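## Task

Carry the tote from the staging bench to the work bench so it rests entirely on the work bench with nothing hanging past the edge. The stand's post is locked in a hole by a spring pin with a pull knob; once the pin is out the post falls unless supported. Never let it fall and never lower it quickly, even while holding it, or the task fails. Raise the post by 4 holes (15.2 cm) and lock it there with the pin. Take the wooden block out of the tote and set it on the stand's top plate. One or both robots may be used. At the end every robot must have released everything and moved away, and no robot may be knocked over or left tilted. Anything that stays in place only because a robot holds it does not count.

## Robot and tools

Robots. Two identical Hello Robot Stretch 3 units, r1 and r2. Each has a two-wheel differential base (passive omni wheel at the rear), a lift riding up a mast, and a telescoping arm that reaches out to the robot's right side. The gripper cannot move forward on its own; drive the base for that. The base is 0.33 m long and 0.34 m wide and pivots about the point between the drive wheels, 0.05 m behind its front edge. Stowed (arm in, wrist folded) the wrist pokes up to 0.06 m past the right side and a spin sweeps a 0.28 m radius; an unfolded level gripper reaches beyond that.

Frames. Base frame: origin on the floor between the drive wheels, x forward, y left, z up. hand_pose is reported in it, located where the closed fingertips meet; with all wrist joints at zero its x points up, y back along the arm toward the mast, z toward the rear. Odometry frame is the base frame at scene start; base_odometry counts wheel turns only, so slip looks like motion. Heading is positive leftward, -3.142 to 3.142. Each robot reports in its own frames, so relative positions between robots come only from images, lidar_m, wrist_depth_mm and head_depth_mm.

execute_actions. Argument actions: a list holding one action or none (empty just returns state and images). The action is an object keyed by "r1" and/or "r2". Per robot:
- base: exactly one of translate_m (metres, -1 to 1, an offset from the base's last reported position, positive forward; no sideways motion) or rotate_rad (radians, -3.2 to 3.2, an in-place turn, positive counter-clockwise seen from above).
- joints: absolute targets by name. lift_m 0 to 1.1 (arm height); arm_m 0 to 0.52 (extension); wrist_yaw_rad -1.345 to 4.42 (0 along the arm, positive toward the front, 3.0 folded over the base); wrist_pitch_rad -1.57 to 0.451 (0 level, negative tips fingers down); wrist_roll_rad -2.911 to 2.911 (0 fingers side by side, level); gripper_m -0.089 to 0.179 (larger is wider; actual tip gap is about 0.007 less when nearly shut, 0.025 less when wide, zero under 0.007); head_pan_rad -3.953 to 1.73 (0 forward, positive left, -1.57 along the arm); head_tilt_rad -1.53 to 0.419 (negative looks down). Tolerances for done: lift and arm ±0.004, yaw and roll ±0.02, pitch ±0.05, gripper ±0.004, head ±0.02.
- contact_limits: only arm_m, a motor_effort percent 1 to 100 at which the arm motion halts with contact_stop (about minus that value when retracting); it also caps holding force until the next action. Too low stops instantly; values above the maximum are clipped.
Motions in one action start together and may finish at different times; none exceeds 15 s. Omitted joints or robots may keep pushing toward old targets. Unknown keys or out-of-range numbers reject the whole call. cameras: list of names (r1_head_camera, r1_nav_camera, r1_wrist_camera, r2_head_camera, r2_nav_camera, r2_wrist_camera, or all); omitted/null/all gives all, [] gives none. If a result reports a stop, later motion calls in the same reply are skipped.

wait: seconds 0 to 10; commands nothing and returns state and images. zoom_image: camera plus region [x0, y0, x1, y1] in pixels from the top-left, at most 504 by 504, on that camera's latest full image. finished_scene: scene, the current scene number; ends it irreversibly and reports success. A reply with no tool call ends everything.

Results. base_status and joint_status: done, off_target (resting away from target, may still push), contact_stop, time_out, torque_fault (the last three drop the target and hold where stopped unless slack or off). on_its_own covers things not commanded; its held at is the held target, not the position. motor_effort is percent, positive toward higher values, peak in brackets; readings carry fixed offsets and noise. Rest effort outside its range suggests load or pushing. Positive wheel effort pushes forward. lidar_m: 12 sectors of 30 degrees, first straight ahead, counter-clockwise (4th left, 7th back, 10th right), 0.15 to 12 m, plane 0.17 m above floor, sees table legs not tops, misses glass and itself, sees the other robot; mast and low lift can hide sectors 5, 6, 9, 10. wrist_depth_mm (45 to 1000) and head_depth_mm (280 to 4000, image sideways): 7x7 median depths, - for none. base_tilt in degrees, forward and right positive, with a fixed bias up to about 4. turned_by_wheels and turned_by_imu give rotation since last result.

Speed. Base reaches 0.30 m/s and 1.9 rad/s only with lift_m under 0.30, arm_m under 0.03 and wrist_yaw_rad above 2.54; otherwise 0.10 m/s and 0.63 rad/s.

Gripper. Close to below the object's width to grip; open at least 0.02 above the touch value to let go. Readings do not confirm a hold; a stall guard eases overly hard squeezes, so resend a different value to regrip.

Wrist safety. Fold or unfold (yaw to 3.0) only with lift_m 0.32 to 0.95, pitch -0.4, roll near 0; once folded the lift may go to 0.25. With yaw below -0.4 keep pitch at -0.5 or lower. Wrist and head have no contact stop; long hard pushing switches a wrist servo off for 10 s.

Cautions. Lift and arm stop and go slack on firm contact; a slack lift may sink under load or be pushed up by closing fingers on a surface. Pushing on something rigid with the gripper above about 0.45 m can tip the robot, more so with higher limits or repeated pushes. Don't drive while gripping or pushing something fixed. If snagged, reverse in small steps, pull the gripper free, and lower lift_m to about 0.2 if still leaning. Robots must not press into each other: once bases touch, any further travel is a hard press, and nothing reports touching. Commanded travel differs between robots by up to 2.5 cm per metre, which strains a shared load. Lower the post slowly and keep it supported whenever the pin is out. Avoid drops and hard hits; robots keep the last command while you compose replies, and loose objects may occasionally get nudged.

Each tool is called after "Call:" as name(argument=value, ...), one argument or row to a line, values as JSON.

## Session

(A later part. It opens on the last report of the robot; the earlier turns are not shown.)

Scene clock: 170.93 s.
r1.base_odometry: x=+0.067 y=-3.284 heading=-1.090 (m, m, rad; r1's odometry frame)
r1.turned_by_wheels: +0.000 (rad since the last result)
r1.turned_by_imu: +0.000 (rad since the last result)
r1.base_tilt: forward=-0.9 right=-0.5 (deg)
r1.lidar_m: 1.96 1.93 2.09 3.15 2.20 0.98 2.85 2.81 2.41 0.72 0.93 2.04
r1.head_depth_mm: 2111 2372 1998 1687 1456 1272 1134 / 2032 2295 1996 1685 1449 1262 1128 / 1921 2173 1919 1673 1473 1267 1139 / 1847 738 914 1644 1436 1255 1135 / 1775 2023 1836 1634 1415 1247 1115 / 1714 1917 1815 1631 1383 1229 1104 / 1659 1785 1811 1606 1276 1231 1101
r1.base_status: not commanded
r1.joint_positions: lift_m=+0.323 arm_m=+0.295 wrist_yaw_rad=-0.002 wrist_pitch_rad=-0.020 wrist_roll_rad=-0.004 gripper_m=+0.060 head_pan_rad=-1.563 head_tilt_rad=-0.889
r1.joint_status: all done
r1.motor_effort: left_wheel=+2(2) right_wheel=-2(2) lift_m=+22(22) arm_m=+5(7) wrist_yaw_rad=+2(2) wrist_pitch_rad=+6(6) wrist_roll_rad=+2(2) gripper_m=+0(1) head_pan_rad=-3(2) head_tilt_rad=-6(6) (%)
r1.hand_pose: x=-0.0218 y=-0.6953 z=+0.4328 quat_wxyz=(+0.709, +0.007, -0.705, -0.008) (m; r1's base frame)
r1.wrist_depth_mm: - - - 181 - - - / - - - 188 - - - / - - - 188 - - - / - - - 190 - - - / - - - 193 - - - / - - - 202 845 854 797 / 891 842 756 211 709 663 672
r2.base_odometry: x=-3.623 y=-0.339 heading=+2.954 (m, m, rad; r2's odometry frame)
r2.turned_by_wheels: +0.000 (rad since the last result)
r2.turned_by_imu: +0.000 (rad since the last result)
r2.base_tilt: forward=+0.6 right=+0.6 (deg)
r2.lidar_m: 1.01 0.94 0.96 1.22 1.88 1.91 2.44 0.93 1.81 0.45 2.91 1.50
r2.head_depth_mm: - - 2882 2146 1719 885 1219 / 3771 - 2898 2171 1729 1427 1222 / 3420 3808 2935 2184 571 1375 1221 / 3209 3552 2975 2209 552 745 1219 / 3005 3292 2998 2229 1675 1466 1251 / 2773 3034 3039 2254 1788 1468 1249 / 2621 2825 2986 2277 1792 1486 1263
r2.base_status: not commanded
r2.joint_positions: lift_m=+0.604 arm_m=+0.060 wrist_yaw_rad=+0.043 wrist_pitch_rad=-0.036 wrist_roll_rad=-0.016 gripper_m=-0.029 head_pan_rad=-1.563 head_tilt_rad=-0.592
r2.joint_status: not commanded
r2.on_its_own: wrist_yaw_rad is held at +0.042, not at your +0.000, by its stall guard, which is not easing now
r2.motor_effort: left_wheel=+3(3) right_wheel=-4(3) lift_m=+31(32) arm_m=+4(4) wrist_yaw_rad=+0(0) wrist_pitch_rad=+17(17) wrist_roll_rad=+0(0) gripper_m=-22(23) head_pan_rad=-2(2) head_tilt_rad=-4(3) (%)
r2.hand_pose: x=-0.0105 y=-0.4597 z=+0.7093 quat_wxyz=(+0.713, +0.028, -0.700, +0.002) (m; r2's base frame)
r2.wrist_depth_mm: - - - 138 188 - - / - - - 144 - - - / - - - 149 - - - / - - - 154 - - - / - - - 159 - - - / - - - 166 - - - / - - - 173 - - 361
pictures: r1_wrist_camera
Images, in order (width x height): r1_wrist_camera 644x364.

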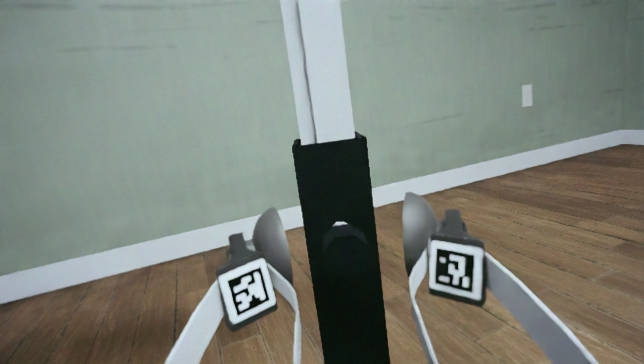

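Call:
execute_actions(
  actions=[
    {"r1":{"joints":{"arm_m":0.303,"gripper_m":-0.035}}},
  ],
  cameras=[],
)

Call:
execute_actions(
  actions=[
    {"r1":{"joints":{"arm_m":0.275}}},
  ],
  cameras=["r1_wrist_camera","r1_head_camera"],
)

Scene clock: 172.47 s.
r1.base_odometry: x=+0.067 y=-3.284 heading=-1.090 (m, m, rad; r1's odometry frame)
r1.turned_by_wheels: +0.000 (rad since the last result)
r1.turned_by_imu: +0.000 (rad since the last result)
r1.base_tilt: forward=-0.9 right=-0.4 (deg)
r1.lidar_m: 1.96 1.94 2.09 3.17 2.20 0.98 2.85 2.82 2.41 0.72 0.93 2.05
r1.head_depth_mm: 2098 2360 2016 1685 1452 1272 1137 / 2006 2316 2003 1671 1445 1260 1125 / 1924 2154 1929 1673 1464 1264 1140 / 1851 737 914 1620 1403 1251 1132 / 1789 2036 1846 1640 1407 1242 1113 / 1718 1921 1810 1612 1377 1237 1104 / 1653 1814 1819 1608 1268 1227 1102
r1.base_status: not commanded
r1.joint_positions: lift_m=+0.323 arm_m=+0.303 wrist_yaw_rad=-0.002 wrist_pitch_rad=-0.017 wrist_roll_rad=-0.004 gripper_m=-0.034 head_pan_rad=-1.563 head_tilt_rad=-0.889
r1.joint_status: all done
r1.motor_effort: left_wheel=+2(2) right_wheel=-2(2) lift_m=+22(22) arm_m=+0(5) wrist_yaw_rad=+2(2) wrist_pitch_rad=+5(6) wrist_roll_rad=+2(2) gripper_m=-21(97) head_pan_rad=-4(3) head_tilt_rad=-7(6) (%)
r1.hand_pose: x=-0.0218 y=-0.7039 z=+0.4336 quat_wxyz=(+0.709, +0.006, -0.705, -0.007) (m; r1's base frame)
r1.wrist_depth_mm: - - - 173 - - - / - - - 179 - - - / - - - 181 - - - / - - - 181 - - - / - - - 185 - - - / - - - 153 - 850 811 / 930 848 788 202 712 670 659
r2.base_odometry: x=-3.623 y=-0.339 heading=+2.954 (m, m, rad; r2's odometry frame)
r2.turned_by_wheels: +0.000 (rad since the last result)
r2.turned_by_imu: +0.000 (rad since the last result)
r2.base_tilt: forward=+0.5 right=+0.6 (deg)
r2.lidar_m: 1.01 0.94 0.96 1.22 1.88 1.91 2.43 0.93 1.81 0.44 2.91 1.50
r2.head_depth_mm: - - 2859 2164 1698 885 1217 / 3716 - 2891 2171 1719 1434 1223 / 3437 3782 2949 2173 571 1376 1216 / 3227 3545 2979 2206 552 747 1217 / 2944 3267 3019 2242 1673 1462 1251 / 2773 3037 3054 2251 1772 1479 1259 / 2603 2831 2949 2301 1798 1492 1259
r2.base_status: not commanded
r2.joint_positions: lift_m=+0.604 arm_m=+0.060 wrist_yaw_rad=+0.043 wrist_pitch_rad=-0.036 wrist_roll_rad=-0.016 gripper_m=-0.029 head_pan_rad=-1.563 head_tilt_rad=-0.592
r2.joint_status: not commanded
r2.on_its_own: wrist_yaw_rad is held at +0.042, not at your +0.000, by its stall guard, which is not easing now
r2.motor_effort: left_wheel=+3(3) right_wheel=-4(4) lift_m=+31(31) arm_m=+5(4) wrist_yaw_rad=-1(0) wrist_pitch_rad=+17(17) wrist_roll_rad=+1(1) gripper_m=-22(23) head_pan_rad=-3(2) head_tilt_rad=-4(5) (%)
r2.hand_pose: x=-0.0105 y=-0.4597 z=+0.7093 quat_wxyz=(+0.713, +0.028, -0.700, +0.002) (m; r2's base frame)
r2.wrist_depth_mm: - - - 138 188 - - / - - - 144 - - - / - - - 149 - - - / - - - 154 - - - / - - - 159 - - - / - - - 165 - - - / - - - 173 - - 367
pictures: none
No camera images: the call's "cameras" was empty. Leave "cameras" out to get every camera's image.

Scene clock: 173.63 s.
r1.base_odometry: x=+0.067 y=-3.284 heading=-1.090 (m, m, rad; r1's odometry frame)
r1.turned_by_wheels: +0.000 (rad since the last result)
r1.turned_by_imu: +0.000 (rad since the last result)
r1.base_tilt: forward=-0.9 right=-0.4 (deg)
r1.lidar_m: 1.96 1.93 2.09 3.16 2.19 0.98 2.85 2.82 2.41 0.72 0.93 2.05
r1.head_depth_mm: 2089 2372 2016 1689 1449 1270 1136 / 2004 2303 1987 1671 1437 1269 1128 / 1919 2169 1918 1661 1457 1261 1141 / 1858 767 908 1622 1445 1254 1134 / 1772 2048 1835 1637 1417 1240 1115 / 1707 1916 1784 1632 1373 1240 1106 / 1649 1790 1806 1608 1277 1228 1096
r1.base_status: not commanded
r1.joint_positions: lift_m=+0.323 arm_m=+0.276 wrist_yaw_rad=-0.002 wrist_pitch_rad=-0.012 wrist_roll_rad=-0.004 gripper_m=-0.034 head_pan_rad=-1.563 head_tilt_rad=-0.889
r1.joint_status: all done
r1.motor_effort: left_wheel=+2(2) right_wheel=-3(3) lift_m=+22(22) arm_m=-8(12) wrist_yaw_rad=+3(2) wrist_pitch_rad=+4(5) wrist_roll_rad=+1(1) gripper_m=-17(21) head_pan_rad=-5(2) head_tilt_rad=-7(7) (%)
r1.hand_pose: x=-0.0218 y=-0.6766 z=+0.4347 quat_wxyz=(+0.709, +0.004, -0.706, -0.005) (m; r1's base frame)
r1.wrist_depth_mm: - - - 199 - - - / - - - 205 - - - / - - - 208 - - - / - - - 209 - - - / - - - - - - - / - - - - - 874 827 / 895 854 811 710 714 681 643
r2.base_odometry: x=-3.623 y=-0.339 heading=+2.954 (m, m, rad; r2's odometry frame)
r2.turned_by_wheels: +0.000 (rad since the last result)
r2.turned_by_imu: +0.000 (rad since the last result)
r2.base_tilt: forward=+0.6 right=+0.6 (deg)
r2.lidar_m: 1.01 0.94 0.96 1.22 1.88 1.91 2.44 0.93 1.81 0.45 2.90 1.50
r2.head_depth_mm: - - 2848 2134 1713 905 1219 / 3719 - 2914 2174 1720 1439 1236 / 3421 3770 2938 2193 584 1113 1191 / 3198 3472 2959 2208 569 593 1226 / 2973 3236 2970 2213 1717 1471 1250 / 2790 3053 3020 2263 1777 1469 1251 / 2597 2857 2980 2268 1790 1485 1261
r2.base_status: not commanded
r2.joint_positions: lift_m=+0.604 arm_m=+0.060 wrist_yaw_rad=+0.044 wrist_pitch_rad=-0.106 wrist_roll_rad=-0.016 gripper_m=-0.029 head_pan_rad=-1.563 head_tilt_rad=-0.593
r2.joint_status: not commanded
r2.on_its_own: wrist_yaw_rad is held at +0.042, not at your +0.000, by its stall guard, which is not easing now; wrist_pitch_rad is at rest, and its effort (+50) is outside its rest range (-20 to +32)
r2.motor_effort: left_wheel=+3(3) right_wheel=-4(4) lift_m=+31(31) arm_m=+4(5) wrist_yaw_rad=-1(2) wrist_pitch_rad=+50(55) wrist_roll_rad=+0(0) gripper_m=-22(23) head_pan_rad=-1(1) head_tilt_rad=-5(5) (%)
r2.hand_pose: x=-0.0104 y=-0.4567 z=+0.6914 quat_wxyz=(+0.713, +0.054, -0.699, -0.022) (m; r2's base frame)
r2.wrist_depth_mm: - - - 136 199 - - / - - - 141 - - - / - - - 149 - - - / - - - 155 - - - / - - - 162 - - - / - - - 172 - - - / 919 938 938 185 - - 344
pictures: r1_head_camera (sideways: a quarter turn clockwise sets it upright), r1_wrist_camera
Images, in order (width x height): r1_head_camera 896x504, r1_wrist_camera 644x364.

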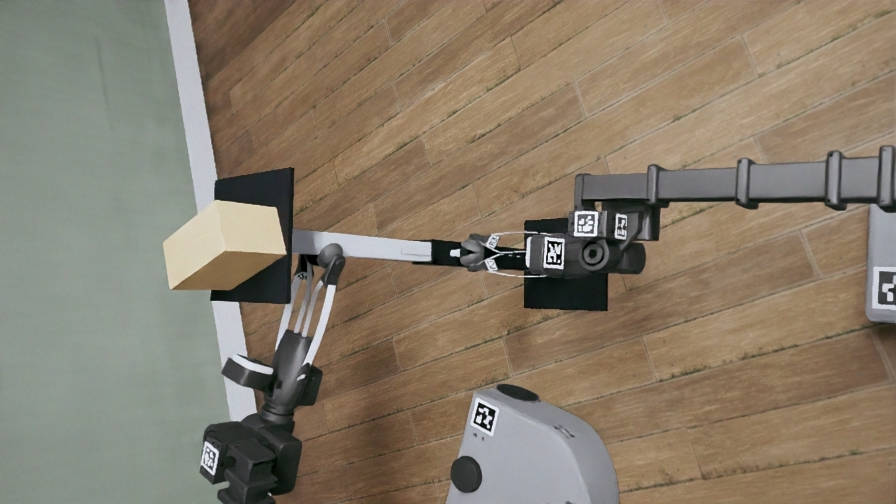

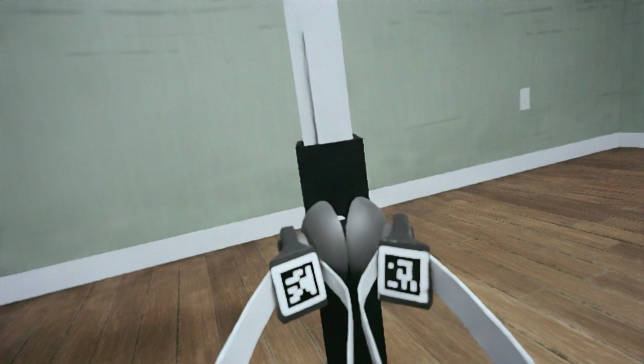

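Call:
execute_actions(
  actions=[
    {"r2":{"joints":{"lift_m":0.768}}},
  ],
  cameras=[],
)

Call:
execute_actions(
  actions=[
    {"r1":{"joints":{"gripper_m":0.06}}},
  ],
  cameras=[],
)

Call:
execute_actions(
  actions=[
    {"r2":{"joints":{"lift_m":0.782}},"r1":{"joints":{"arm_m":0.2}}},
  ],
  cameras=["r1_wrist_camera"],
)

Scene clock: 177.67 s.
r1.base_odometry: x=+0.067 y=-3.284 heading=-1.090 (m, m, rad; r1's odometry frame)
r1.turned_by_wheels: +0.000 (rad since the last result)
r1.turned_by_imu: +0.001 (rad since the last result)
r1.base_tilt: forward=-0.7 right=-0.3 (deg)
r1.lidar_m: 1.96 1.94 2.10 3.16 2.19 0.98 2.85 2.82 2.41 0.72 0.93 2.05
r1.head_depth_mm: 2099 2372 2020 1680 1459 1273 1136 / 2010 2305 1995 1668 1438 1268 1126 / 1929 2149 1921 1660 1474 1262 1142 / 1852 737 1799 1613 1439 1250 1134 / 1783 1959 1939 1640 1409 1245 1112 / 1714 799 1916 1624 1370 1238 1101 / 1608 757 1904 1603 1276 1230 1105
r1.base_status: not commanded
r1.joint_positions: lift_m=+0.323 arm_m=+0.276 wrist_yaw_rad=-0.002 wrist_pitch_rad=-0.012 wrist_roll_rad=-0.004 gripper_m=-0.034 head_pan_rad=-1.563 head_tilt_rad=-0.889
r1.joint_status: not commanded
r1.motor_effort: left_wheel=+2(2) right_wheel=-3(3) lift_m=+22(22) arm_m=-9(9) wrist_yaw_rad=+2(2) wrist_pitch_rad=+4(4) wrist_roll_rad=+1(1) gripper_m=-16(17) head_pan_rad=-3(2) head_tilt_rad=-7(7) (%)
r1.hand_pose: x=-0.0218 y=-0.6766 z=+0.4347 quat_wxyz=(+0.709, +0.004, -0.706, -0.005) (m; r1's base frame)
r1.wrist_depth_mm: - - - 200 - - - / - - - 208 - - - / - - - 208 - - - / - - - 207 - - - / - - - - - - - / - - - - 840 865 827 / 908 841 811 712 715 699 654
r2.base_odometry: x=-3.623 y=-0.339 heading=+2.954 (m, m, rad; r2's odometry frame)
r2.turned_by_wheels: +0.000 (rad since the last result)
r2.turned_by_imu: -0.001 (rad since the last result)
r2.base_tilt: forward=+0.5 right=+0.5 (deg)
r2.lidar_m: 1.01 0.94 0.96 1.21 1.88 1.91 2.44 0.93 1.81 0.44 2.90 1.51
r2.head_depth_mm: - - 2841 2128 1721 904 - / 3779 - 2879 2159 1726 1434 - / 3446 3782 2937 2185 571 1423 - / 3171 3532 2974 2200 552 1358 1219 / 2977 3274 2994 2234 1670 1459 1253 / 2762 3033 3038 2260 1787 1472 1260 / 2629 2820 2967 2265 1793 1488 1260
r2.base_status: not commanded
r2.joint_positions: lift_m=+0.735 arm_m=+0.059 wrist_yaw_rad=+0.045 wrist_pitch_rad=-0.165 wrist_roll_rad=-0.018 gripper_m=-0.029 head_pan_rad=-1.563 head_tilt_rad=-0.593
r2.joint_status: lift_m contact_stop (moved +0.131 of +0.164)
r2.on_its_own: wrist_yaw_rad is held at +0.042, not at your +0.000, by its stall guard, which is not easing now; lift_m is slack since a contact_stop, until your next command for it (your +0.768 is given up); wrist_pitch_rad is at rest, and its effort (+77) is outside its rest range (-20 to +32)
r2.motor_effort: left_wheel=+1(3) right_wheel=-1(6) lift_m=+30(54) arm_m=+9(9) wrist_yaw_rad=-3(3) wrist_pitch_rad=+77(100) wrist_roll_rad=+1(15) gripper_m=-20(21) head_pan_rad=-3(2) head_tilt_rad=-4(5) (%)
r2.hand_pose: x=-0.0103 y=-0.4529 z=+0.8080 quat_wxyz=(+0.712, +0.075, -0.697, -0.042) (m; r2's base frame)
r2.wrist_depth_mm: - - 99 94 112 - - / - - 106 99 120 - - / - - 115 105 129 - - / - - 124 112 139 - - / - 121 110 113 124 128 - / - 92 95 102 107 - - / - - - 200 - - -
pictures: none
No camera images: the call's "cameras" was empty. Leave "cameras" out to get every camera's image.

not run: a stop came earlier in this reply.

not run: a stop came earlier in this reply.

Call:
execute_actions(
  actions=[
    {"r1":{"joints":{"gripper_m":0.06,"arm_m":0.2,"head_tilt_rad":-0.6}},"r2":{"joints":{"lift_m":0.735}}},
  ],
  cameras=["r1_wrist_camera","r1_head_camera","r2_wrist_camera"],
)

Scene clock: 179.50 s.
r1.base_odometry: x=+0.067 y=-3.284 heading=-1.090 (m, m, rad; r1's odometry frame)
r1.turned_by_wheels: +0.000 (rad since the last result)
r1.turned_by_imu: +0.000 (rad since the last result)
r1.base_tilt: forward=-0.9 right=-0.2 (deg)
r1.lidar_m: 1.96 1.94 2.09 3.17 2.19 0.98 2.85 2.80 2.41 0.72 0.93 2.05
r1.head_depth_mm: 1959 2201 2526 2338 1824 1480 1245 / 1872 2109 2406 2308 1807 1478 1253 / 1790 1999 2274 2118 1803 1464 1263 / 1731 1934 2148 782 1674 1400 1259 / 1667 1847 2055 2021 1747 1443 1224 / 1616 1769 1949 1999 1741 1401 1215 / 1554 1698 827 2032 1728 1246 1162
r1.base_status: not commanded
r1.joint_positions: lift_m=+0.323 arm_m=+0.200 wrist_yaw_rad=+0.002 wrist_pitch_rad=-0.019 wrist_roll_rad=-0.003 gripper_m=+0.060 head_pan_rad=-1.563 head_tilt_rad=-0.606
r1.joint_status: all done
r1.motor_effort: left_wheel=+2(4) right_wheel=-2(6) lift_m=+22(22) arm_m=-3(15) wrist_yaw_rad=-1(6) wrist_pitch_rad=+6(6) wrist_roll_rad=+1(2) gripper_m=+0(82) head_pan_rad=-3(3) head_tilt_rad=+4(28) (%)
r1.hand_pose: x=-0.0210 y=-0.6011 z=+0.4330 quat_wxyz=(+0.709, +0.008, -0.706, -0.006) (m; r1's base frame)
r1.wrist_depth_mm: - - - - - - - / - - - - - - - / - - - - - - - / - - - 286 - - - / - - - 293 - - - / - - - 592 905 843 814 / 881 860 780 692 681 671 662
r2.base_odometry: x=-3.623 y=-0.339 heading=+2.954 (m, m, rad; r2's odometry frame)
r2.turned_by_wheels: +0.000 (rad since the last result)
r2.turned_by_imu: +0.000 (rad since the last result)
r2.base_tilt: forward=+0.5 right=+0.5 (deg)
r2.lidar_m: 1.01 0.94 0.96 1.22 1.88 1.91 2.43 0.93 1.81 0.45 2.90 1.50
r2.head_depth_mm: - - 2838 2131 1711 1431 - / 3729 - 2904 2158 1729 1441 - / 3432 3741 2934 2189 571 1423 - / 3238 3509 3011 2207 552 1357 1221 / 2975 3292 3018 2233 1674 1468 1250 / 2801 3028 3050 2248 1787 1471 1249 / 2616 2846 2987 2299 1788 1484 1262
r2.base_status: not commanded
r2.joint_positions: lift_m=+0.735 arm_m=+0.059 wrist_yaw_rad=+0.045 wrist_pitch_rad=-0.164 wrist_roll_rad=-0.018 gripper_m=-0.029 head_pan_rad=-1.563 head_tilt_rad=-0.593
r2.joint_status: all done
r2.on_its_own: wrist_yaw_rad is held at +0.042, not at your +0.000, by its stall guard, which is not easing now; wrist_pitch_rad is at rest, and its effort (+77) is outside its rest range (-20 to +32)
r2.motor_effort: left_wheel=+1(2) right_wheel=-2(1) lift_m=+31(31) arm_m=+9(9) wrist_yaw_rad=-3(2) wrist_pitch_rad=+77(77) wrist_roll_rad=+1(1) gripper_m=-20(20) head_pan_rad=-2(2) head_tilt_rad=-4(4) (%)
r2.hand_pose: x=-0.0103 y=-0.4530 z=+0.8078 quat_wxyz=(+0.712, +0.075, -0.697, -0.042) (m; r2's base frame)
r2.wrist_depth_mm: - - 99 94 112 - - / - - 107 99 120 - - / - - 115 106 129 - - / - - 124 112 139 - - / - 121 110 114 124 128 - / - 92 95 102 107 - - / - - - 200 - - -
pictures: r1_head_camera (sideways: a quarter turn clockwise sets it upright), r1_wrist_camera, r2_wrist_camera
Images, in order (width x height): r1_head_camera 896x504, r1_wrist_camera 644x364, r2_wrist_camera 644x364.

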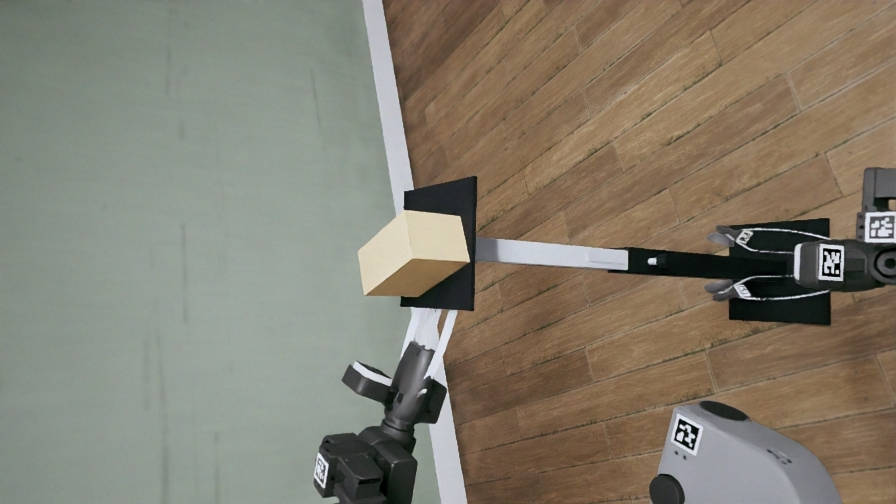

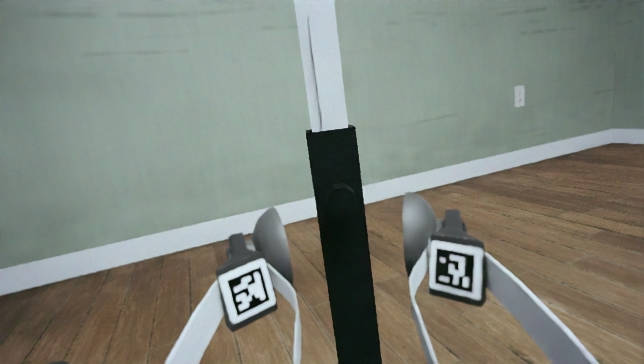

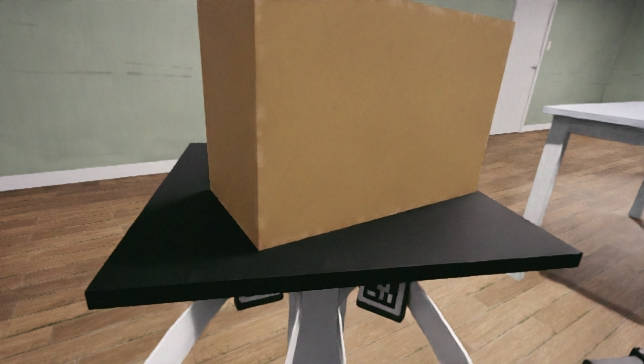

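Call:
execute_actions(
  actions=[
    {"r1":{"joints":{"arm_m":0.303}},"r2":{"joints":{"lift_m":0.715}}},
  ],
  cameras=[],
)

Call:
execute_actions(
  actions=[
    {"r1":{"joints":{"gripper_m":-0.04}}},
  ],
  cameras=[],
)

Call:
execute_actions(
  actions=[
    {"r1":{"joints":{"arm_m":0.27}}},
  ],
  cameras=["r1_wrist_camera"],
)

Call:
execute_actions(
  actions=[
    {"r2":{"joints":{"lift_m":0.78}}},
  ],
  cameras=["r1_head_camera"],
)

Scene clock: 181.73 s.
r1.base_odometry: x=+0.067 y=-3.284 heading=-1.090 (m, m, rad; r1's odometry frame)
r1.turned_by_wheels: +0.000 (rad since the last result)
r1.turned_by_imu: +0.001 (rad since the last result)
r1.base_tilt: forward=-0.9 right=-0.4 (deg)
r1.lidar_m: 1.96 1.93 2.10 3.16 2.20 0.98 2.85 2.82 2.41 0.72 0.93 2.06
r1.head_depth_mm: 1955 2198 2509 2357 1818 1483 1250 / 1878 2113 2377 2318 1806 1479 1242 / 1798 2018 2258 2132 1779 1464 1270 / 1733 1933 2135 781 1669 1414 - / 1660 1845 2063 2016 1757 1436 1219 / 1611 1770 1958 2003 1739 1401 1213 / 1555 1703 1806 2038 1722 1244 1163
r1.base_status: not commanded
r1.joint_positions: lift_m=+0.323 arm_m=+0.303 wrist_yaw_rad=+0.002 wrist_pitch_rad=-0.019 wrist_roll_rad=-0.003 gripper_m=+0.060 head_pan_rad=-1.563 head_tilt_rad=-0.606
r1.joint_status: all done
r1.motor_effort: left_wheel=+2(2) right_wheel=-2(2) lift_m=+22(22) arm_m=+4(5) wrist_yaw_rad=-2(2) wrist_pitch_rad=+6(6) wrist_roll_rad=+1(1) gripper_m=+0(0) head_pan_rad=-3(2) head_tilt_rad=+4(4) (%)
r1.hand_pose: x=-0.0210 y=-0.7033 z=+0.4330 quat_wxyz=(+0.709, +0.008, -0.706, -0.006) (m; r1's base frame)
r1.wrist_depth_mm: - - - 174 - - - / - - - 178 - - - / - - - 182 - - - / - - - 182 - - - / - - - 186 - - - / - - - 195 842 854 802 / 869 830 780 201 675 672 654
r2.base_odometry: x=-3.623 y=-0.339 heading=+2.954 (m, m, rad; r2's odometry frame)
r2.turned_by_wheels: +0.000 (rad since the last result)
r2.turned_by_imu: +0.000 (rad since the last result)
r2.base_tilt: forward=+0.6 right=+0.5 (deg)
r2.lidar_m: 1.01 0.94 0.96 1.22 1.88 1.90 2.44 0.93 1.81 0.44 2.91 1.50
r2.head_depth_mm: - - 2864 2152 1713 880 - / 3696 - 2851 2157 1723 1426 - / 3441 3730 2937 2193 573 1448 - / 3221 3538 2996 2196 556 1351 1219 / 2974 3275 3036 2242 1671 1461 1252 / 2781 3018 3021 2265 1786 1472 1258 / 2631 2818 2976 2284 1805 1479 1260
r2.base_status: not commanded
r2.joint_positions: lift_m=+0.715 arm_m=+0.059 wrist_yaw_rad=+0.045 wrist_pitch_rad=-0.097 wrist_roll_rad=-0.017 gripper_m=-0.029 head_pan_rad=-1.563 head_tilt_rad=-0.593
r2.joint_status: all done
r2.on_its_own: wrist_yaw_rad is held at +0.042, not at your +0.000, by its stall guard, which is not easing now; wrist_pitch_rad is at rest, and its effort (+46) is outside its rest range (-20 to +32)
r2.motor_effort: left_wheel=+0(2) right_wheel=+1(1) lift_m=+26(30) arm_m=+13(13) wrist_yaw_rad=-2(3) wrist_pitch_rad=+46(77) wrist_roll_rad=+0(1) gripper_m=-20(20) head_pan_rad=-3(3) head_tilt_rad=-4(4) (%)
r2.hand_pose: x=-0.0101 y=-0.4566 z=+0.8050 quat_wxyz=(+0.713, +0.051, -0.699, -0.018) (m; r2's base frame)
r2.wrist_depth_mm: - - 104 97 116 - - / - - 110 101 122 - - / - - 116 106 130 - - / - - 123 112 138 - - / - 109 105 110 119 123 - / - 89 92 173 - - - / - - - 188 - - -
pictures: none
No camera images: the call's "cameras" was empty. Leave "cameras" out to get every camera's image.

Scene clock: 183.23 s.
r1.base_odometry: x=+0.067 y=-3.284 heading=-1.090 (m, m, rad; r1's odometry frame)
r1.turned_by_wheels: +0.000 (rad since the last result)
r1.turned_by_imu: +0.000 (rad since the last result)
r1.base_tilt: forward=-0.9 right=-0.3 (deg)
r1.lidar_m: 1.96 1.93 2.09 3.18 2.20 0.98 2.84 2.81 2.41 0.72 0.93 2.05
r1.head_depth_mm: 1944 2202 2533 2365 1805 1492 1248 / 1882 2081 2398 2330 1788 1467 1247 / 1800 1991 2270 2111 1776 1465 1268 / 1732 1935 2146 781 1671 1451 - / 1659 1853 2065 2003 1752 1447 1222 / 1601 1776 1943 1977 1743 1406 1213 / 1562 1706 1813 2025 1726 1244 1159
r1.base_status: not commanded
r1.joint_positions: lift_m=+0.323 arm_m=+0.303 wrist_yaw_rad=+0.001 wrist_pitch_rad=-0.016 wrist_roll_rad=-0.003 gripper_m=-0.039 head_pan_rad=-1.563 head_tilt_rad=-0.606
r1.joint_status: all done
r1.motor_effort: left_wheel=+1(2) right_wheel=-1(2) lift_m=+22(22) arm_m=-1(5) wrist_yaw_rad=+0(2) wrist_pitch_rad=+5(6) wrist_roll_rad=+1(2) gripper_m=-23(100) head_pan_rad=-1(4) head_tilt_rad=+4(3) (%)
r1.hand_pose: x=-0.0213 y=-0.7039 z=+0.4338 quat_wxyz=(+0.709, +0.006, -0.706, -0.006) (m; r1's base frame)
r1.wrist_depth_mm: - - - 172 - - - / - - - 178 - - - / - - - 181 - - - / - - - 180 - - - / - - - 184 - - - / - - - 152 - 883 813 / 890 859 785 201 688 684 657
r2.base_odometry: x=-3.623 y=-0.339 heading=+2.954 (m, m, rad; r2's odometry frame)
r2.turned_by_wheels: +0.000 (rad since the last result)
r2.turned_by_imu: +0.000 (rad since the last result)
r2.base_tilt: forward=+0.5 right=+0.6 (deg)
r2.lidar_m: 1.01 0.94 0.96 1.22 1.88 1.91 2.44 0.93 1.81 0.45 2.90 1.50
r2.head_depth_mm: - - 2868 2151 1711 880 - / 3786 - 2881 2164 1722 1437 - / 3470 3817 2911 2199 574 1438 - / 3179 3516 3010 2203 556 1358 1223 / 2987 3271 2995 2233 1678 1462 1247 / 2802 3012 3037 2249 1781 1480 1257 / 2612 2872 2988 2276 1791 1481 1259
r2.base_status: not commanded
r2.joint_positions: lift_m=+0.715 arm_m=+0.059 wrist_yaw_rad=+0.045 wrist_pitch_rad=-0.097 wrist_roll_rad=-0.017 gripper_m=-0.029 head_pan_rad=-1.563 head_tilt_rad=-0.593
r2.joint_status: not commanded
r2.on_its_own: wrist_yaw_rad is held at +0.042, not at your +0.000, by its stall guard, which is not easing now; wrist_pitch_rad is at rest, and its effort (+46) is outside its rest range (-20 to +32)
r2.motor_effort: left_wheel=+0(0) right_wheel=+1(1) lift_m=+26(26) arm_m=+13(13) wrist_yaw_rad=-3(3) wrist_pitch_rad=+46(45) wrist_roll_rad=+1(1) gripper_m=-21(21) head_pan_rad=-3(3) head_tilt_rad=-4(4) (%)
r2.hand_pose: x=-0.0101 y=-0.4566 z=+0.8050 quat_wxyz=(+0.713, +0.051, -0.699, -0.018) (m; r2's base frame)
r2.wrist_depth_mm: - - 104 97 115 - - / - - 110 102 123 - - / - - 116 107 130 - - / - - 123 113 139 - - / - 108 105 110 118 123 - / - 89 92 173 - - - / - - - 188 - - -
pictures: none
No camera images: the call's "cameras" was empty. Leave "cameras" out to get every camera's image.

Scene clock: 184.50 s.
r1.base_odometry: x=+0.067 y=-3.284 heading=-1.090 (m, m, rad; r1's odometry frame)
r1.turned_by_wheels: +0.000 (rad since the last result)
r1.turned_by_imu: +0.000 (rad since the last result)
r1.base_tilt: forward=-0.9 right=-0.4 (deg)
r1.lidar_m: 1.96 1.93 2.10 3.15 2.20 0.98 2.85 2.81 2.41 0.72 0.93 2.04
r1.head_depth_mm: 1928 2203 2518 2339 1811 1489 1248 / 1884 2099 2410 2311 1801 1479 1248 / 1806 2029 2269 2217 1780 1467 1280 / 1723 1932 2136 790 1667 1433 - / 1668 1841 2068 2095 1762 1444 1222 / 1603 1782 1943 1973 1740 1401 1216 / 1552 1711 1792 2033 1722 1250 1160
r1.base_status: not commanded
r1.joint_positions: lift_m=+0.323 arm_m=+0.271 wrist_yaw_rad=+0.000 wrist_pitch_rad=-0.012 wrist_roll_rad=-0.003 gripper_m=-0.036 head_pan_rad=-1.563 head_tilt_rad=-0.606
r1.joint_status: all done
r1.motor_effort: left_wheel=+2(2) right_wheel=-1(1) lift_m=+22(22) arm_m=-8(15) wrist_yaw_rad=+0(0) wrist_pitch_rad=+4(5) wrist_roll_rad=+2(1) gripper_m=-17(22) head_pan_rad=-3(2) head_tilt_rad=+2(3) (%)
r1.hand_pose: x=-0.0216 y=-0.6717 z=+0.4349 quat_wxyz=(+0.709, +0.004, -0.706, -0.005) (m; r1's base frame)
r1.wrist_depth_mm: - - - 203 - - - / - - - 211 - - - / - - - 214 - - - / - - - 213 - - - / - - - - - - - / - - - - 839 871 804 / 916 850 821 721 709 682 672
r2.base_odometry: x=-3.623 y=-0.339 heading=+2.954 (m, m, rad; r2's odometry frame)
r2.turned_by_wheels: +0.000 (rad since the last result)
r2.turned_by_imu: +0.000 (rad since the last result)
r2.base_tilt: forward=+0.5 right=+0.6 (deg)
r2.lidar_m: 1.01 0.94 0.96 1.22 1.88 1.91 2.43 0.93 1.81 0.44 2.90 1.50
r2.head_depth_mm: - - 2837 2140 1706 905 - / 3756 - 2894 2165 1719 1432 - / 3458 3825 2943 2183 583 1127 - / 3171 3568 2982 2217 557 682 1217 / 3008 3247 3012 2218 1711 1457 1245 / 2800 3002 3068 2250 1789 1477 1256 / 2592 2859 2941 2273 1811 1482 1262
r2.base_status: not commanded
r2.joint_positions: lift_m=+0.715 arm_m=+0.059 wrist_yaw_rad=+0.045 wrist_pitch_rad=-0.136 wrist_roll_rad=-0.017 gripper_m=-0.029 head_pan_rad=-1.563 head_tilt_rad=-0.593
r2.joint_status: not commanded
r2.on_its_own: wrist_yaw_rad is held at +0.042, not at your +0.000, by its stall guard, which is not easing now; wrist_pitch_rad is at rest, and its effort (+63) is outside its rest range (-20 to +32)
r2.motor_effort: left_wheel=+1(0) right_wheel=+0(2) lift_m=+31(31) arm_m=+13(13) wrist_yaw_rad=-2(3) wrist_pitch_rad=+63(69) wrist_roll_rad=+0(1) gripper_m=-21(21) head_pan_rad=-3(2) head_tilt_rad=-4(4) (%)
r2.hand_pose: x=-0.0102 y=-0.4545 z=+0.7950 quat_wxyz=(+0.713, +0.064, -0.698, -0.032) (m; r2's base frame)
r2.wrist_depth_mm: - - 99 94 112 - - / - - 105 99 120 - - / - - 112 105 128 - - / - - 121 111 137 - - / - 120 108 113 123 127 - / - 90 93 100 104 - - / - - - 193 - - -
pictures: r1_wrist_camera
Images, in order (width x height): r1_wrist_camera 644x364.

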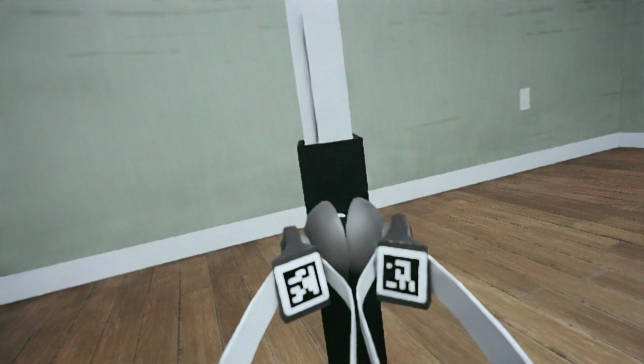

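Scene clock: 186.67 s.
r1.base_odometry: x=+0.067 y=-3.284 heading=-1.090 (m, m, rad; r1's odometry frame)
r1.turned_by_wheels: +0.000 (rad since the last result)
r1.turned_by_imu: +0.001 (rad since the last result)
r1.base_tilt: forward=-1.1 right=-0.3 (deg)
r1.lidar_m: 1.96 1.94 2.10 3.17 2.19 0.98 2.84 2.82 2.40 0.72 0.93 2.05
r1.head_depth_mm: 1974 2200 2511 2364 1826 1480 1249 / 1865 2105 2385 2316 1801 1479 1248 / 1805 2009 2268 2149 1784 1459 1279 / 1741 1929 2139 782 1681 1436 - / 1661 1850 2066 1985 1760 1445 1217 / 1607 1780 1944 1986 1735 1402 1212 / 1553 1711 824 2029 1733 1242 1160
r1.base_status: not commanded
r1.joint_positions: lift_m=+0.323 arm_m=+0.271 wrist_yaw_rad=+0.000 wrist_pitch_rad=-0.012 wrist_roll_rad=-0.003 gripper_m=-0.036 head_pan_rad=-1.563 head_tilt_rad=-0.606
r1.joint_status: not commanded
r1.motor_effort: left_wheel=+2(2) right_wheel=-2(2) lift_m=+22(22) arm_m=-7(8) wrist_yaw_rad=+0(0) wrist_pitch_rad=+4(4) wrist_roll_rad=+1(2) gripper_m=-17(17) head_pan_rad=-3(4) head_tilt_rad=+4(4) (%)
r1.hand_pose: x=-0.0216 y=-0.6716 z=+0.4349 quat_wxyz=(+0.709, +0.004, -0.706, -0.005) (m; r1's base frame)
r1.wrist_depth_mm: - - - 204 - - - / - - - 211 - - - / - - - 213 - - - / - - - 214 - - - / - - - - - - - / - - - - 839 861 808 / 928 872 810 703 713 686 660
r2.base_odometry: x=-3.623 y=-0.339 heading=+2.954 (m, m, rad; r2's odometry frame)
r2.turned_by_wheels: +0.000 (rad since the last result)
r2.turned_by_imu: +0.000 (rad since the last result)
r2.base_tilt: forward=+0.6 right=+0.5 (deg)
r2.lidar_m: 1.01 0.94 0.96 1.22 1.88 1.90 2.43 0.93 1.81 0.44 2.91 1.50
r2.head_depth_mm: - - 2869 2141 1713 906 - / 3742 - 2887 2153 1724 1430 - / 3481 3781 2909 2177 571 1426 - / 3174 3507 2985 2209 552 1357 1220 / 2968 3234 3031 2241 1666 1459 1246 / 2781 3031 3092 2270 1789 1478 1253 / 2625 2864 2971 2279 1798 1472 1263
r2.base_status: not commanded
r2.joint_positions: lift_m=+0.734 arm_m=+0.060 wrist_yaw_rad=+0.045 wrist_pitch_rad=-0.154 wrist_roll_rad=-0.021 gripper_m=-0.029 head_pan_rad=-1.563 head_tilt_rad=-0.593
r2.joint_status: lift_m contact_stop (moved +0.019 of +0.065)
r2.on_its_own: wrist_yaw_rad is held at +0.042, not at your +0.000, by its stall guard, which is not easing now; lift_m is slack since a contact_stop, until your next command for it (your +0.780 is given up); wrist_pitch_rad is at rest, and its effort (+71) is outside its rest range (-20 to +32)
r2.motor_effort: left_wheel=+2(2) right_wheel=-1(3) lift_m=+30(52) arm_m=+6(13) wrist_yaw_rad=-3(3) wrist_pitch_rad=+71(100) wrist_roll_rad=+2(16) gripper_m=-20(21) head_pan_rad=-3(3) head_tilt_rad=-4(4) (%)
r2.hand_pose: x=-0.0102 y=-0.4539 z=+0.8095 quat_wxyz=(+0.714, +0.071, -0.696, -0.038) (m; r2's base frame)
r2.wrist_depth_mm: - - 99 93 113 - - / - - 106 99 119 - - / - - 113 105 128 - - / - - 123 111 138 - - / - 123 111 115 127 131 - / - 90 96 102 106 - - / - - - 198 - - -
pictures: r1_head_camera (sideways: a quarter turn clockwise sets it upright)
Images, in order (width x height): r1_head_camera 896x504.

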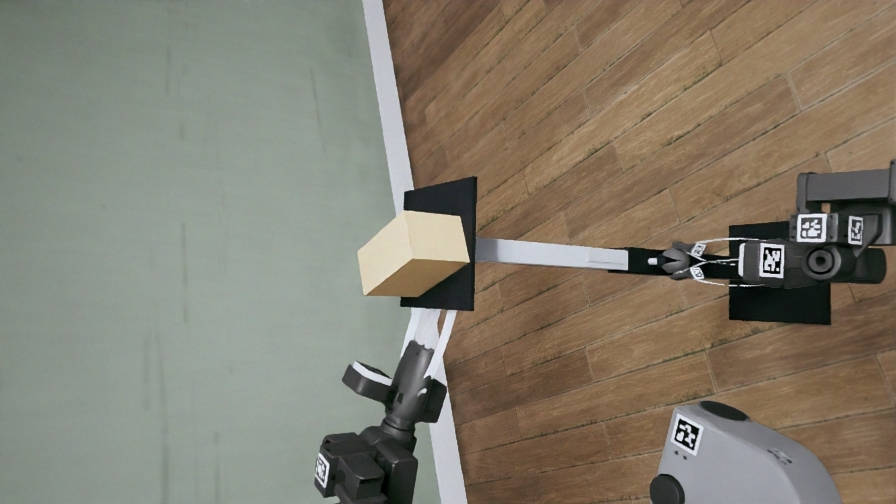

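Call:
execute_actions(
  actions=[
    {"r1":{"joints":{"gripper_m":0.06}},"r2":{"joints":{"lift_m":0.72}}},
  ],
  cameras=[],
)

Call:
execute_actions(
  actions=[
    {"r1":{"joints":{"arm_m":0.306}}},
  ],
  cameras=[],
)

Call:
execute_actions(
  actions=[
    {"r1":{"joints":{"gripper_m":-0.04}}},
  ],
  cameras=[],
)

Call:
execute_actions(
  actions=[
    {"r1":{"joints":{"arm_m":0.282}},"r2":{"joints":{"lift_m":0.875}}},
  ],
  cameras=["r1_head_camera"],
)

Scene clock: 188.40 s.
r1.base_odometry: x=+0.067 y=-3.284 heading=-1.090 (m, m, rad; r1's odometry frame)
r1.turned_by_wheels: +0.000 (rad since the last result)
r1.turned_by_imu: +0.000 (rad since the last result)
r1.base_tilt: forward=-0.8 right=-0.3 (deg)
r1.lidar_m: 1.95 1.93 2.09 3.16 2.19 0.98 2.85 2.82 2.41 0.72 0.93 2.05
r1.head_depth_mm: 1957 2201 2517 2333 1819 1482 1255 / 1872 2088 2381 2320 1796 1472 1242 / 1799 2004 2261 2136 1794 1460 1282 / 1728 1929 2139 784 1668 1412 - / 1662 1845 2052 2077 1752 1442 1223 / 1599 1777 1942 2000 1742 1392 1215 / 1560 1707 1810 2053 1730 1248 1165
r1.base_status: not commanded
r1.joint_positions: lift_m=+0.323 arm_m=+0.270 wrist_yaw_rad=+0.001 wrist_pitch_rad=-0.018 wrist_roll_rad=-0.003 gripper_m=+0.060 head_pan_rad=-1.563 head_tilt_rad=-0.606
r1.joint_status: all done
r1.motor_effort: left_wheel=+2(3) right_wheel=-2(4) lift_m=+22(22) arm_m=-5(7) wrist_yaw_rad=-2(3) wrist_pitch_rad=+5(6) wrist_roll_rad=+2(2) gripper_m=+0(84) head_pan_rad=-3(3) head_tilt_rad=+3(3) (%)
r1.hand_pose: x=-0.0211 y=-0.6711 z=+0.4332 quat_wxyz=(+0.709, +0.007, -0.706, -0.006) (m; r1's base frame)
r1.wrist_depth_mm: - - - 204 - - - / - - - 211 - - - / - - - 213 - - - / - - - 214 - - - / - - - 219 - - - / - - - 230 846 852 790 / 912 848 794 467 696 679 648
r2.base_odometry: x=-3.623 y=-0.339 heading=+2.954 (m, m, rad; r2's odometry frame)
r2.turned_by_wheels: +0.000 (rad since the last result)
r2.turned_by_imu: +0.000 (rad since the last result)
r2.base_tilt: forward=+0.5 right=+0.4 (deg)
r2.lidar_m: 1.01 0.94 0.96 1.22 1.88 1.90 2.43 0.93 1.81 0.44 2.90 1.50
r2.head_depth_mm: - - 2818 2150 1705 907 - / 3739 3991 2885 2164 1723 1431 - / 3457 3811 2904 2191 573 1440 - / 3137 3520 2978 2205 555 1027 1219 / 2961 3276 3046 2248 1700 1458 1248 / 2787 3030 3055 2264 1785 1472 1254 / 2599 2825 2979 2281 1791 1484 1257
r2.base_status: not commanded
r2.joint_positions: lift_m=+0.720 arm_m=+0.059 wrist_yaw_rad=+0.045 wrist_pitch_rad=-0.110 wrist_roll_rad=-0.020 gripper_m=-0.029 head_pan_rad=-1.563 head_tilt_rad=-0.593
r2.joint_status: all done
r2.on_its_own: wrist_yaw_rad is held at +0.042, not at your +0.000, by its stall guard, which is not easing now; wrist_pitch_rad is at rest, and its effort (+51) is outside its rest range (-20 to +32)
r2.motor_effort: left_wheel=+0(1) right_wheel=+0(2) lift_m=+27(31) arm_m=+11(11) wrist_yaw_rad=-3(3) wrist_pitch_rad=+51(71) wrist_roll_rad=+2(2) gripper_m=-21(20) head_pan_rad=-3(3) head_tilt_rad=-4(4) (%)
r2.hand_pose: x=-0.0101 y=-0.4561 z=+0.8068 quat_wxyz=(+0.714, +0.055, -0.698, -0.023) (m; r2's base frame)
r2.wrist_depth_mm: - - 103 96 115 - - / - - 109 101 122 - - / - - 115 106 129 - - / - - 122 112 137 - - / - 119 108 112 123 128 - / - 89 93 99 104 - - / - - - 190 - - -
pictures: none
No camera images: the call's "cameras" was empty. Leave "cameras" out to get every camera's image.

Scene clock: 189.70 s.
r1.base_odometry: x=+0.067 y=-3.284 heading=-1.090 (m, m, rad; r1's odometry frame)
r1.turned_by_wheels: +0.000 (rad since the last result)
r1.turned_by_imu: +0.000 (rad since the last result)
r1.base_tilt: forward=-0.8 right=-0.3 (deg)
r1.lidar_m: 1.95 1.94 2.10 3.16 2.19 0.98 2.85 2.81 2.41 0.72 0.93 2.05
r1.head_depth_mm: 1966 2211 2531 2347 1811 1486 1250 / 1871 2101 2407 2313 1806 1472 1245 / 1818 2004 2264 2131 1791 1460 1270 / 1732 1933 2145 782 1674 1416 1157 / 1676 1846 2073 2085 1765 1444 1227 / 1610 1765 1953 1967 1744 1403 1216 / 1552 1706 1814 2034 1727 1248 1160
r1.base_status: not commanded
r1.joint_positions: lift_m=+0.323 arm_m=+0.306 wrist_yaw_rad=+0.001 wrist_pitch_rad=-0.019 wrist_roll_rad=-0.003 gripper_m=+0.060 head_pan_rad=-1.563 head_tilt_rad=-0.606
r1.joint_status: all done
r1.motor_effort: left_wheel=+2(2) right_wheel=-2(2) lift_m=+22(22) arm_m=+5(4) wrist_yaw_rad=-1(1) wrist_pitch_rad=+6(6) wrist_roll_rad=+1(2) gripper_m=+0(0) head_pan_rad=-3(2) head_tilt_rad=+3(3) (%)
r1.hand_pose: x=-0.0211 y=-0.7063 z=+0.4331 quat_wxyz=(+0.709, +0.007, -0.706, -0.006) (m; r1's base frame)
r1.wrist_depth_mm: - - - 171 - - - / - - - 175 - - - / - - - 179 - - - / - - - 179 - - - / - - - 182 - - - / - - - 192 862 843 821 / 889 838 774 199 677 686 662
r2.base_odometry: x=-3.623 y=-0.339 heading=+2.954 (m, m, rad; r2's odometry frame)
r2.turned_by_wheels: +0.000 (rad since the last result)
r2.turned_by_imu: +0.000 (rad since the last result)
r2.base_tilt: forward=+0.4 right=+0.5 (deg)
r2.lidar_m: 1.01 0.94 0.96 1.22 1.88 1.91 2.43 0.93 1.82 0.44 2.90 1.50
r2.head_depth_mm: - - 2840 2140 1713 883 - / 3734 - 2872 2162 1737 1434 - / 3421 3786 2917 2184 572 1442 - / 3199 3522 2969 2205 554 1024 1218 / 2973 3255 3014 2244 1677 1456 1252 / 2774 3039 3033 2244 1791 1480 1260 / 2641 2822 2965 2276 1792 1478 1260
r2.base_status: not commanded
r2.joint_positions: lift_m=+0.720 arm_m=+0.059 wrist_yaw_rad=+0.045 wrist_pitch_rad=-0.110 wrist_roll_rad=-0.020 gripper_m=-0.029 head_pan_rad=-1.563 head_tilt_rad=-0.593
r2.joint_status: not commanded
r2.on_its_own: wrist_yaw_rad is held at +0.042, not at your +0.000, by its stall guard, which is not easing now; wrist_pitch_rad is at rest, and its effort (+52) is outside its rest range (-20 to +32)
r2.motor_effort: left_wheel=+0(0) right_wheel=+0(0) lift_m=+26(27) arm_m=+11(11) wrist_yaw_rad=-3(3) wrist_pitch_rad=+52(51) wrist_roll_rad=+2(2) gripper_m=-20(21) head_pan_rad=-3(2) head_tilt_rad=-4(4) (%)
r2.hand_pose: x=-0.0101 y=-0.4561 z=+0.8068 quat_wxyz=(+0.714, +0.055, -0.698, -0.023) (m; r2's base frame)
r2.wrist_depth_mm: - - 103 96 115 - - / - - 109 101 121 - - / - - 115 106 129 - - / - - 122 112 138 - - / - 118 108 112 123 128 - / - 89 93 99 104 - - / - - - 189 - - -
pictures: none
No camera images: the call's "cameras" was empty. Leave "cameras" out to get every camera's image.

Scene clock: 191.20 s.
r1.base_odometry: x=+0.067 y=-3.284 heading=-1.090 (m, m, rad; r1's odometry frame)
r1.turned_by_wheels: +0.000 (rad since the last result)
r1.turned_by_imu: +0.000 (rad since the last result)
r1.base_tilt: forward=-1.0 right=-0.3 (deg)
r1.lidar_m: 1.96 1.94 2.10 3.15 2.19 0.98 2.85 2.82 2.41 0.72 0.93 2.05
r1.head_depth_mm: 1962 2202 2527 2349 1814 1486 1248 / 1870 2105 2388 2320 1808 1469 1251 / 1800 2014 2277 2129 1787 1462 1265 / 1731 1916 2140 782 1677 1452 1157 / 1658 1844 2067 2074 1760 1446 1226 / 1613 1778 1940 1978 1740 1394 1212 / 1563 1702 1803 2040 1732 1246 1164
r1.base_status: not commanded
r1.joint_positions: lift_m=+0.323 arm_m=+0.306 wrist_yaw_rad=+0.004 wrist_pitch_rad=-0.017 wrist_roll_rad=-0.003 gripper_m=-0.039 head_pan_rad=-1.563 head_tilt_rad=-0.606
r1.joint_status: all done
r1.motor_effort: left_wheel=+2(2) right_wheel=-1(2) lift_m=+22(22) arm_m=+4(5) wrist_yaw_rad=-4(3) wrist_pitch_rad=+5(6) wrist_roll_rad=+1(2) gripper_m=-24(100) head_pan_rad=-2(4) head_tilt_rad=+4(4) (%)
r1.hand_pose: x=-0.0205 y=-0.7064 z=+0.4334 quat_wxyz=(+0.709, +0.008, -0.706, -0.005) (m; r1's base frame)
r1.wrist_depth_mm: - - - 171 - - - / - - - 174 - - - / - - - 180 - - - / - - - 179 - - - / - - - 181 - - - / - - - 151 494 875 797 / 897 842 812 717 675 679 662
r2.base_odometry: x=-3.623 y=-0.339 heading=+2.954 (m, m, rad; r2's odometry frame)
r2.turned_by_wheels: +0.000 (rad since the last result)
r2.turned_by_imu: +0.000 (rad since the last result)
r2.base_tilt: forward=+0.5 right=+0.4 (deg)
r2.lidar_m: 1.01 0.94 0.96 1.22 1.88 1.91 2.44 0.93 1.81 0.44 2.90 1.50
r2.head_depth_mm: - - 2872 2151 1706 880 - / 3710 - 2898 2162 1737 1439 - / 3459 3750 2923 2176 571 1445 - / 3169 3525 2970 2213 554 1027 1217 / 2982 3236 3035 2218 1692 1456 1253 / 2767 3047 3062 2265 1777 1468 1253 / 2610 2847 2962 2271 1799 1486 1271
r2.base_status: not commanded
r2.joint_positions: lift_m=+0.720 arm_m=+0.059 wrist_yaw_rad=+0.045 wrist_pitch_rad=-0.110 wrist_roll_rad=-0.020 gripper_m=-0.029 head_pan_rad=-1.563 head_tilt_rad=-0.593
r2.joint_status: not commanded
r2.on_its_own: wrist_yaw_rad is held at +0.042, not at your +0.000, by its stall guard, which is not easing now; wrist_pitch_rad is at rest, and its effort (+52) is outside its rest range (-20 to +32)
r2.motor_effort: left_wheel=+1(0) right_wheel=+1(1) lift_m=+27(26) arm_m=+11(11) wrist_yaw_rad=-3(2) wrist_pitch_rad=+52(51) wrist_roll_rad=+1(2) gripper_m=-21(20) head_pan_rad=-1(2) head_tilt_rad=-4(3) (%)
r2.hand_pose: x=-0.0101 y=-0.4561 z=+0.8068 quat_wxyz=(+0.714, +0.055, -0.698, -0.023) (m; r2's base frame)
r2.wrist_depth_mm: - - 103 96 115 - - / - - 109 101 121 - - / - - 115 106 129 - - / - - 123 112 138 - - / - 119 108 112 123 128 - / - 89 93 99 104 - - / - - - 189 - - -
pictures: none
No camera images: the call's "cameras" was empty. Leave "cameras" out to get every camera's image.

Scene clock: 193.43 s.
r1.base_odometry: x=+0.067 y=-3.284 heading=-1.090 (m, m, rad; r1's odometry frame)
r1.turned_by_wheels: +0.000 (rad since the last result)
r1.turned_by_imu: +0.001 (rad since the last result)
r1.base_tilt: forward=-0.9 right=-0.4 (deg)
r1.lidar_m: 1.96 1.94 2.10 3.16 2.19 0.98 2.85 2.82 2.41 0.72 0.93 2.05
r1.head_depth_mm: 1957 2208 2509 2350 1814 1480 1252 / 1872 2098 2382 2316 1803 1473 1242 / 1804 2007 2272 2120 1780 1469 1261 / 1741 1928 2066 774 1663 1415 - / 1669 1853 2042 2071 1769 1442 1227 / 1612 1773 1904 2050 1724 1402 1217 / 1553 1701 771 2064 1721 1245 1162
r1.base_status: not commanded
r1.joint_positions: lift_m=+0.323 arm_m=+0.283 wrist_yaw_rad=+0.000 wrist_pitch_rad=-0.010 wrist_roll_rad=-0.003 gripper_m=-0.036 head_pan_rad=-1.563 head_tilt_rad=-0.606
r1.joint_status: all done
r1.motor_effort: left_wheel=+2(2) right_wheel=-2(3) lift_m=+22(22) arm_m=-9(17) wrist_yaw_rad=+0(4) wrist_pitch_rad=+3(5) wrist_roll_rad=+2(1) gripper_m=-19(24) head_pan_rad=-2(4) head_tilt_rad=+4(3) (%)
r1.hand_pose: x=-0.0215 y=-0.6838 z=+0.4354 quat_wxyz=(+0.709, +0.004, -0.706, -0.004) (m; r1's base frame)
r1.wrist_depth_mm: - - - 193 - - - / - - - 199 - - - / - - - 202 - - - / - - - 202 - - - / - - - 204 - - - / - - - 216 - 879 818 / 888 874 813 709 709 680 660
r2.base_odometry: x=-3.623 y=-0.339 heading=+2.954 (m, m, rad; r2's odometry frame)
r2.turned_by_wheels: +0.000 (rad since the last result)
r2.turned_by_imu: +0.000 (rad since the last result)
r2.base_tilt: forward=+0.5 right=+0.6 (deg)
r2.lidar_m: 1.01 0.94 0.96 1.22 1.87 1.90 2.44 0.93 1.81 0.45 2.91 1.50
r2.head_depth_mm: - - 2839 2145 1705 938 - / 3749 - 2906 2161 1667 1471 - / 3423 3749 2938 2160 555 - - / 3165 3565 2949 2227 526 1420 1213 / 2990 3279 3005 2229 1611 1462 1248 / 2779 3042 3060 2252 1774 1475 1259 / 2608 2859 2976 2285 1787 1478 1260
r2.base_status: not commanded
r2.joint_positions: lift_m=+0.771 arm_m=+0.060 wrist_yaw_rad=+0.045 wrist_pitch_rad=-0.150 wrist_roll_rad=-0.024 gripper_m=-0.029 head_pan_rad=-1.563 head_tilt_rad=-0.594
r2.joint_status: lift_m contact_stop (moved +0.051 of +0.155)
r2.on_its_own: wrist_yaw_rad is held at +0.042, not at your +0.000, by its stall guard, which is not easing now; lift_m is slack since a contact_stop, until your next command for it (your +0.875 is given up); wrist_pitch_rad is at rest, and its effort (+70) is outside its rest range (-20 to +32)
r2.motor_effort: left_wheel=+1(3) right_wheel=-1(3) lift_m=+31(53) arm_m=+6(11) wrist_yaw_rad=-3(3) wrist_pitch_rad=+70(99) wrist_roll_rad=+3(14) gripper_m=-20(21) head_pan_rad=-2(3) head_tilt_rad=-4(3) (%)
r2.hand_pose: x=-0.0102 y=-0.4541 z=+0.8478 quat_wxyz=(+0.715, +0.070, -0.695, -0.037) (m; r2's base frame)
r2.wrist_depth_mm: - - 99 94 113 - - / - - 106 99 120 - - / - - 113 105 128 - - / - - 121 111 138 - - / - 123 112 115 127 132 - / - 90 95 101 106 - - / - - - 196 - - -
pictures: r1_head_camera (sideways: a quarter turn clockwise sets it upright)
Images, in order (width x height): r1_head_camera 896x504.

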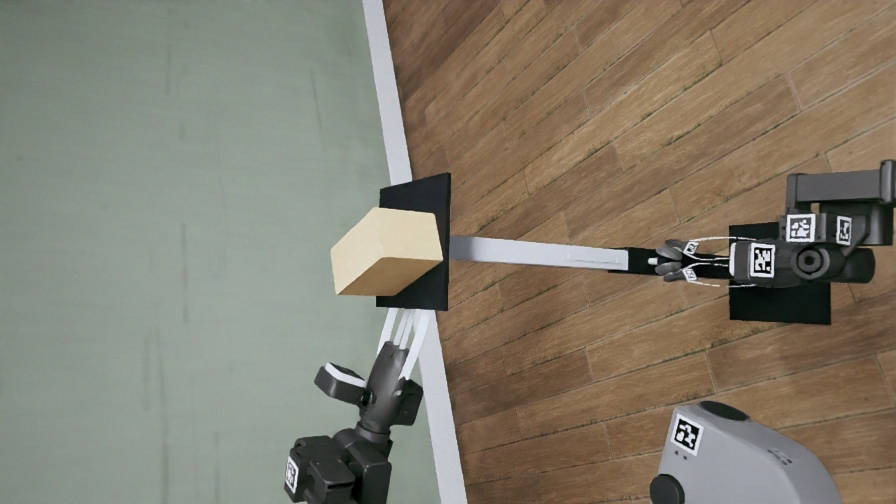

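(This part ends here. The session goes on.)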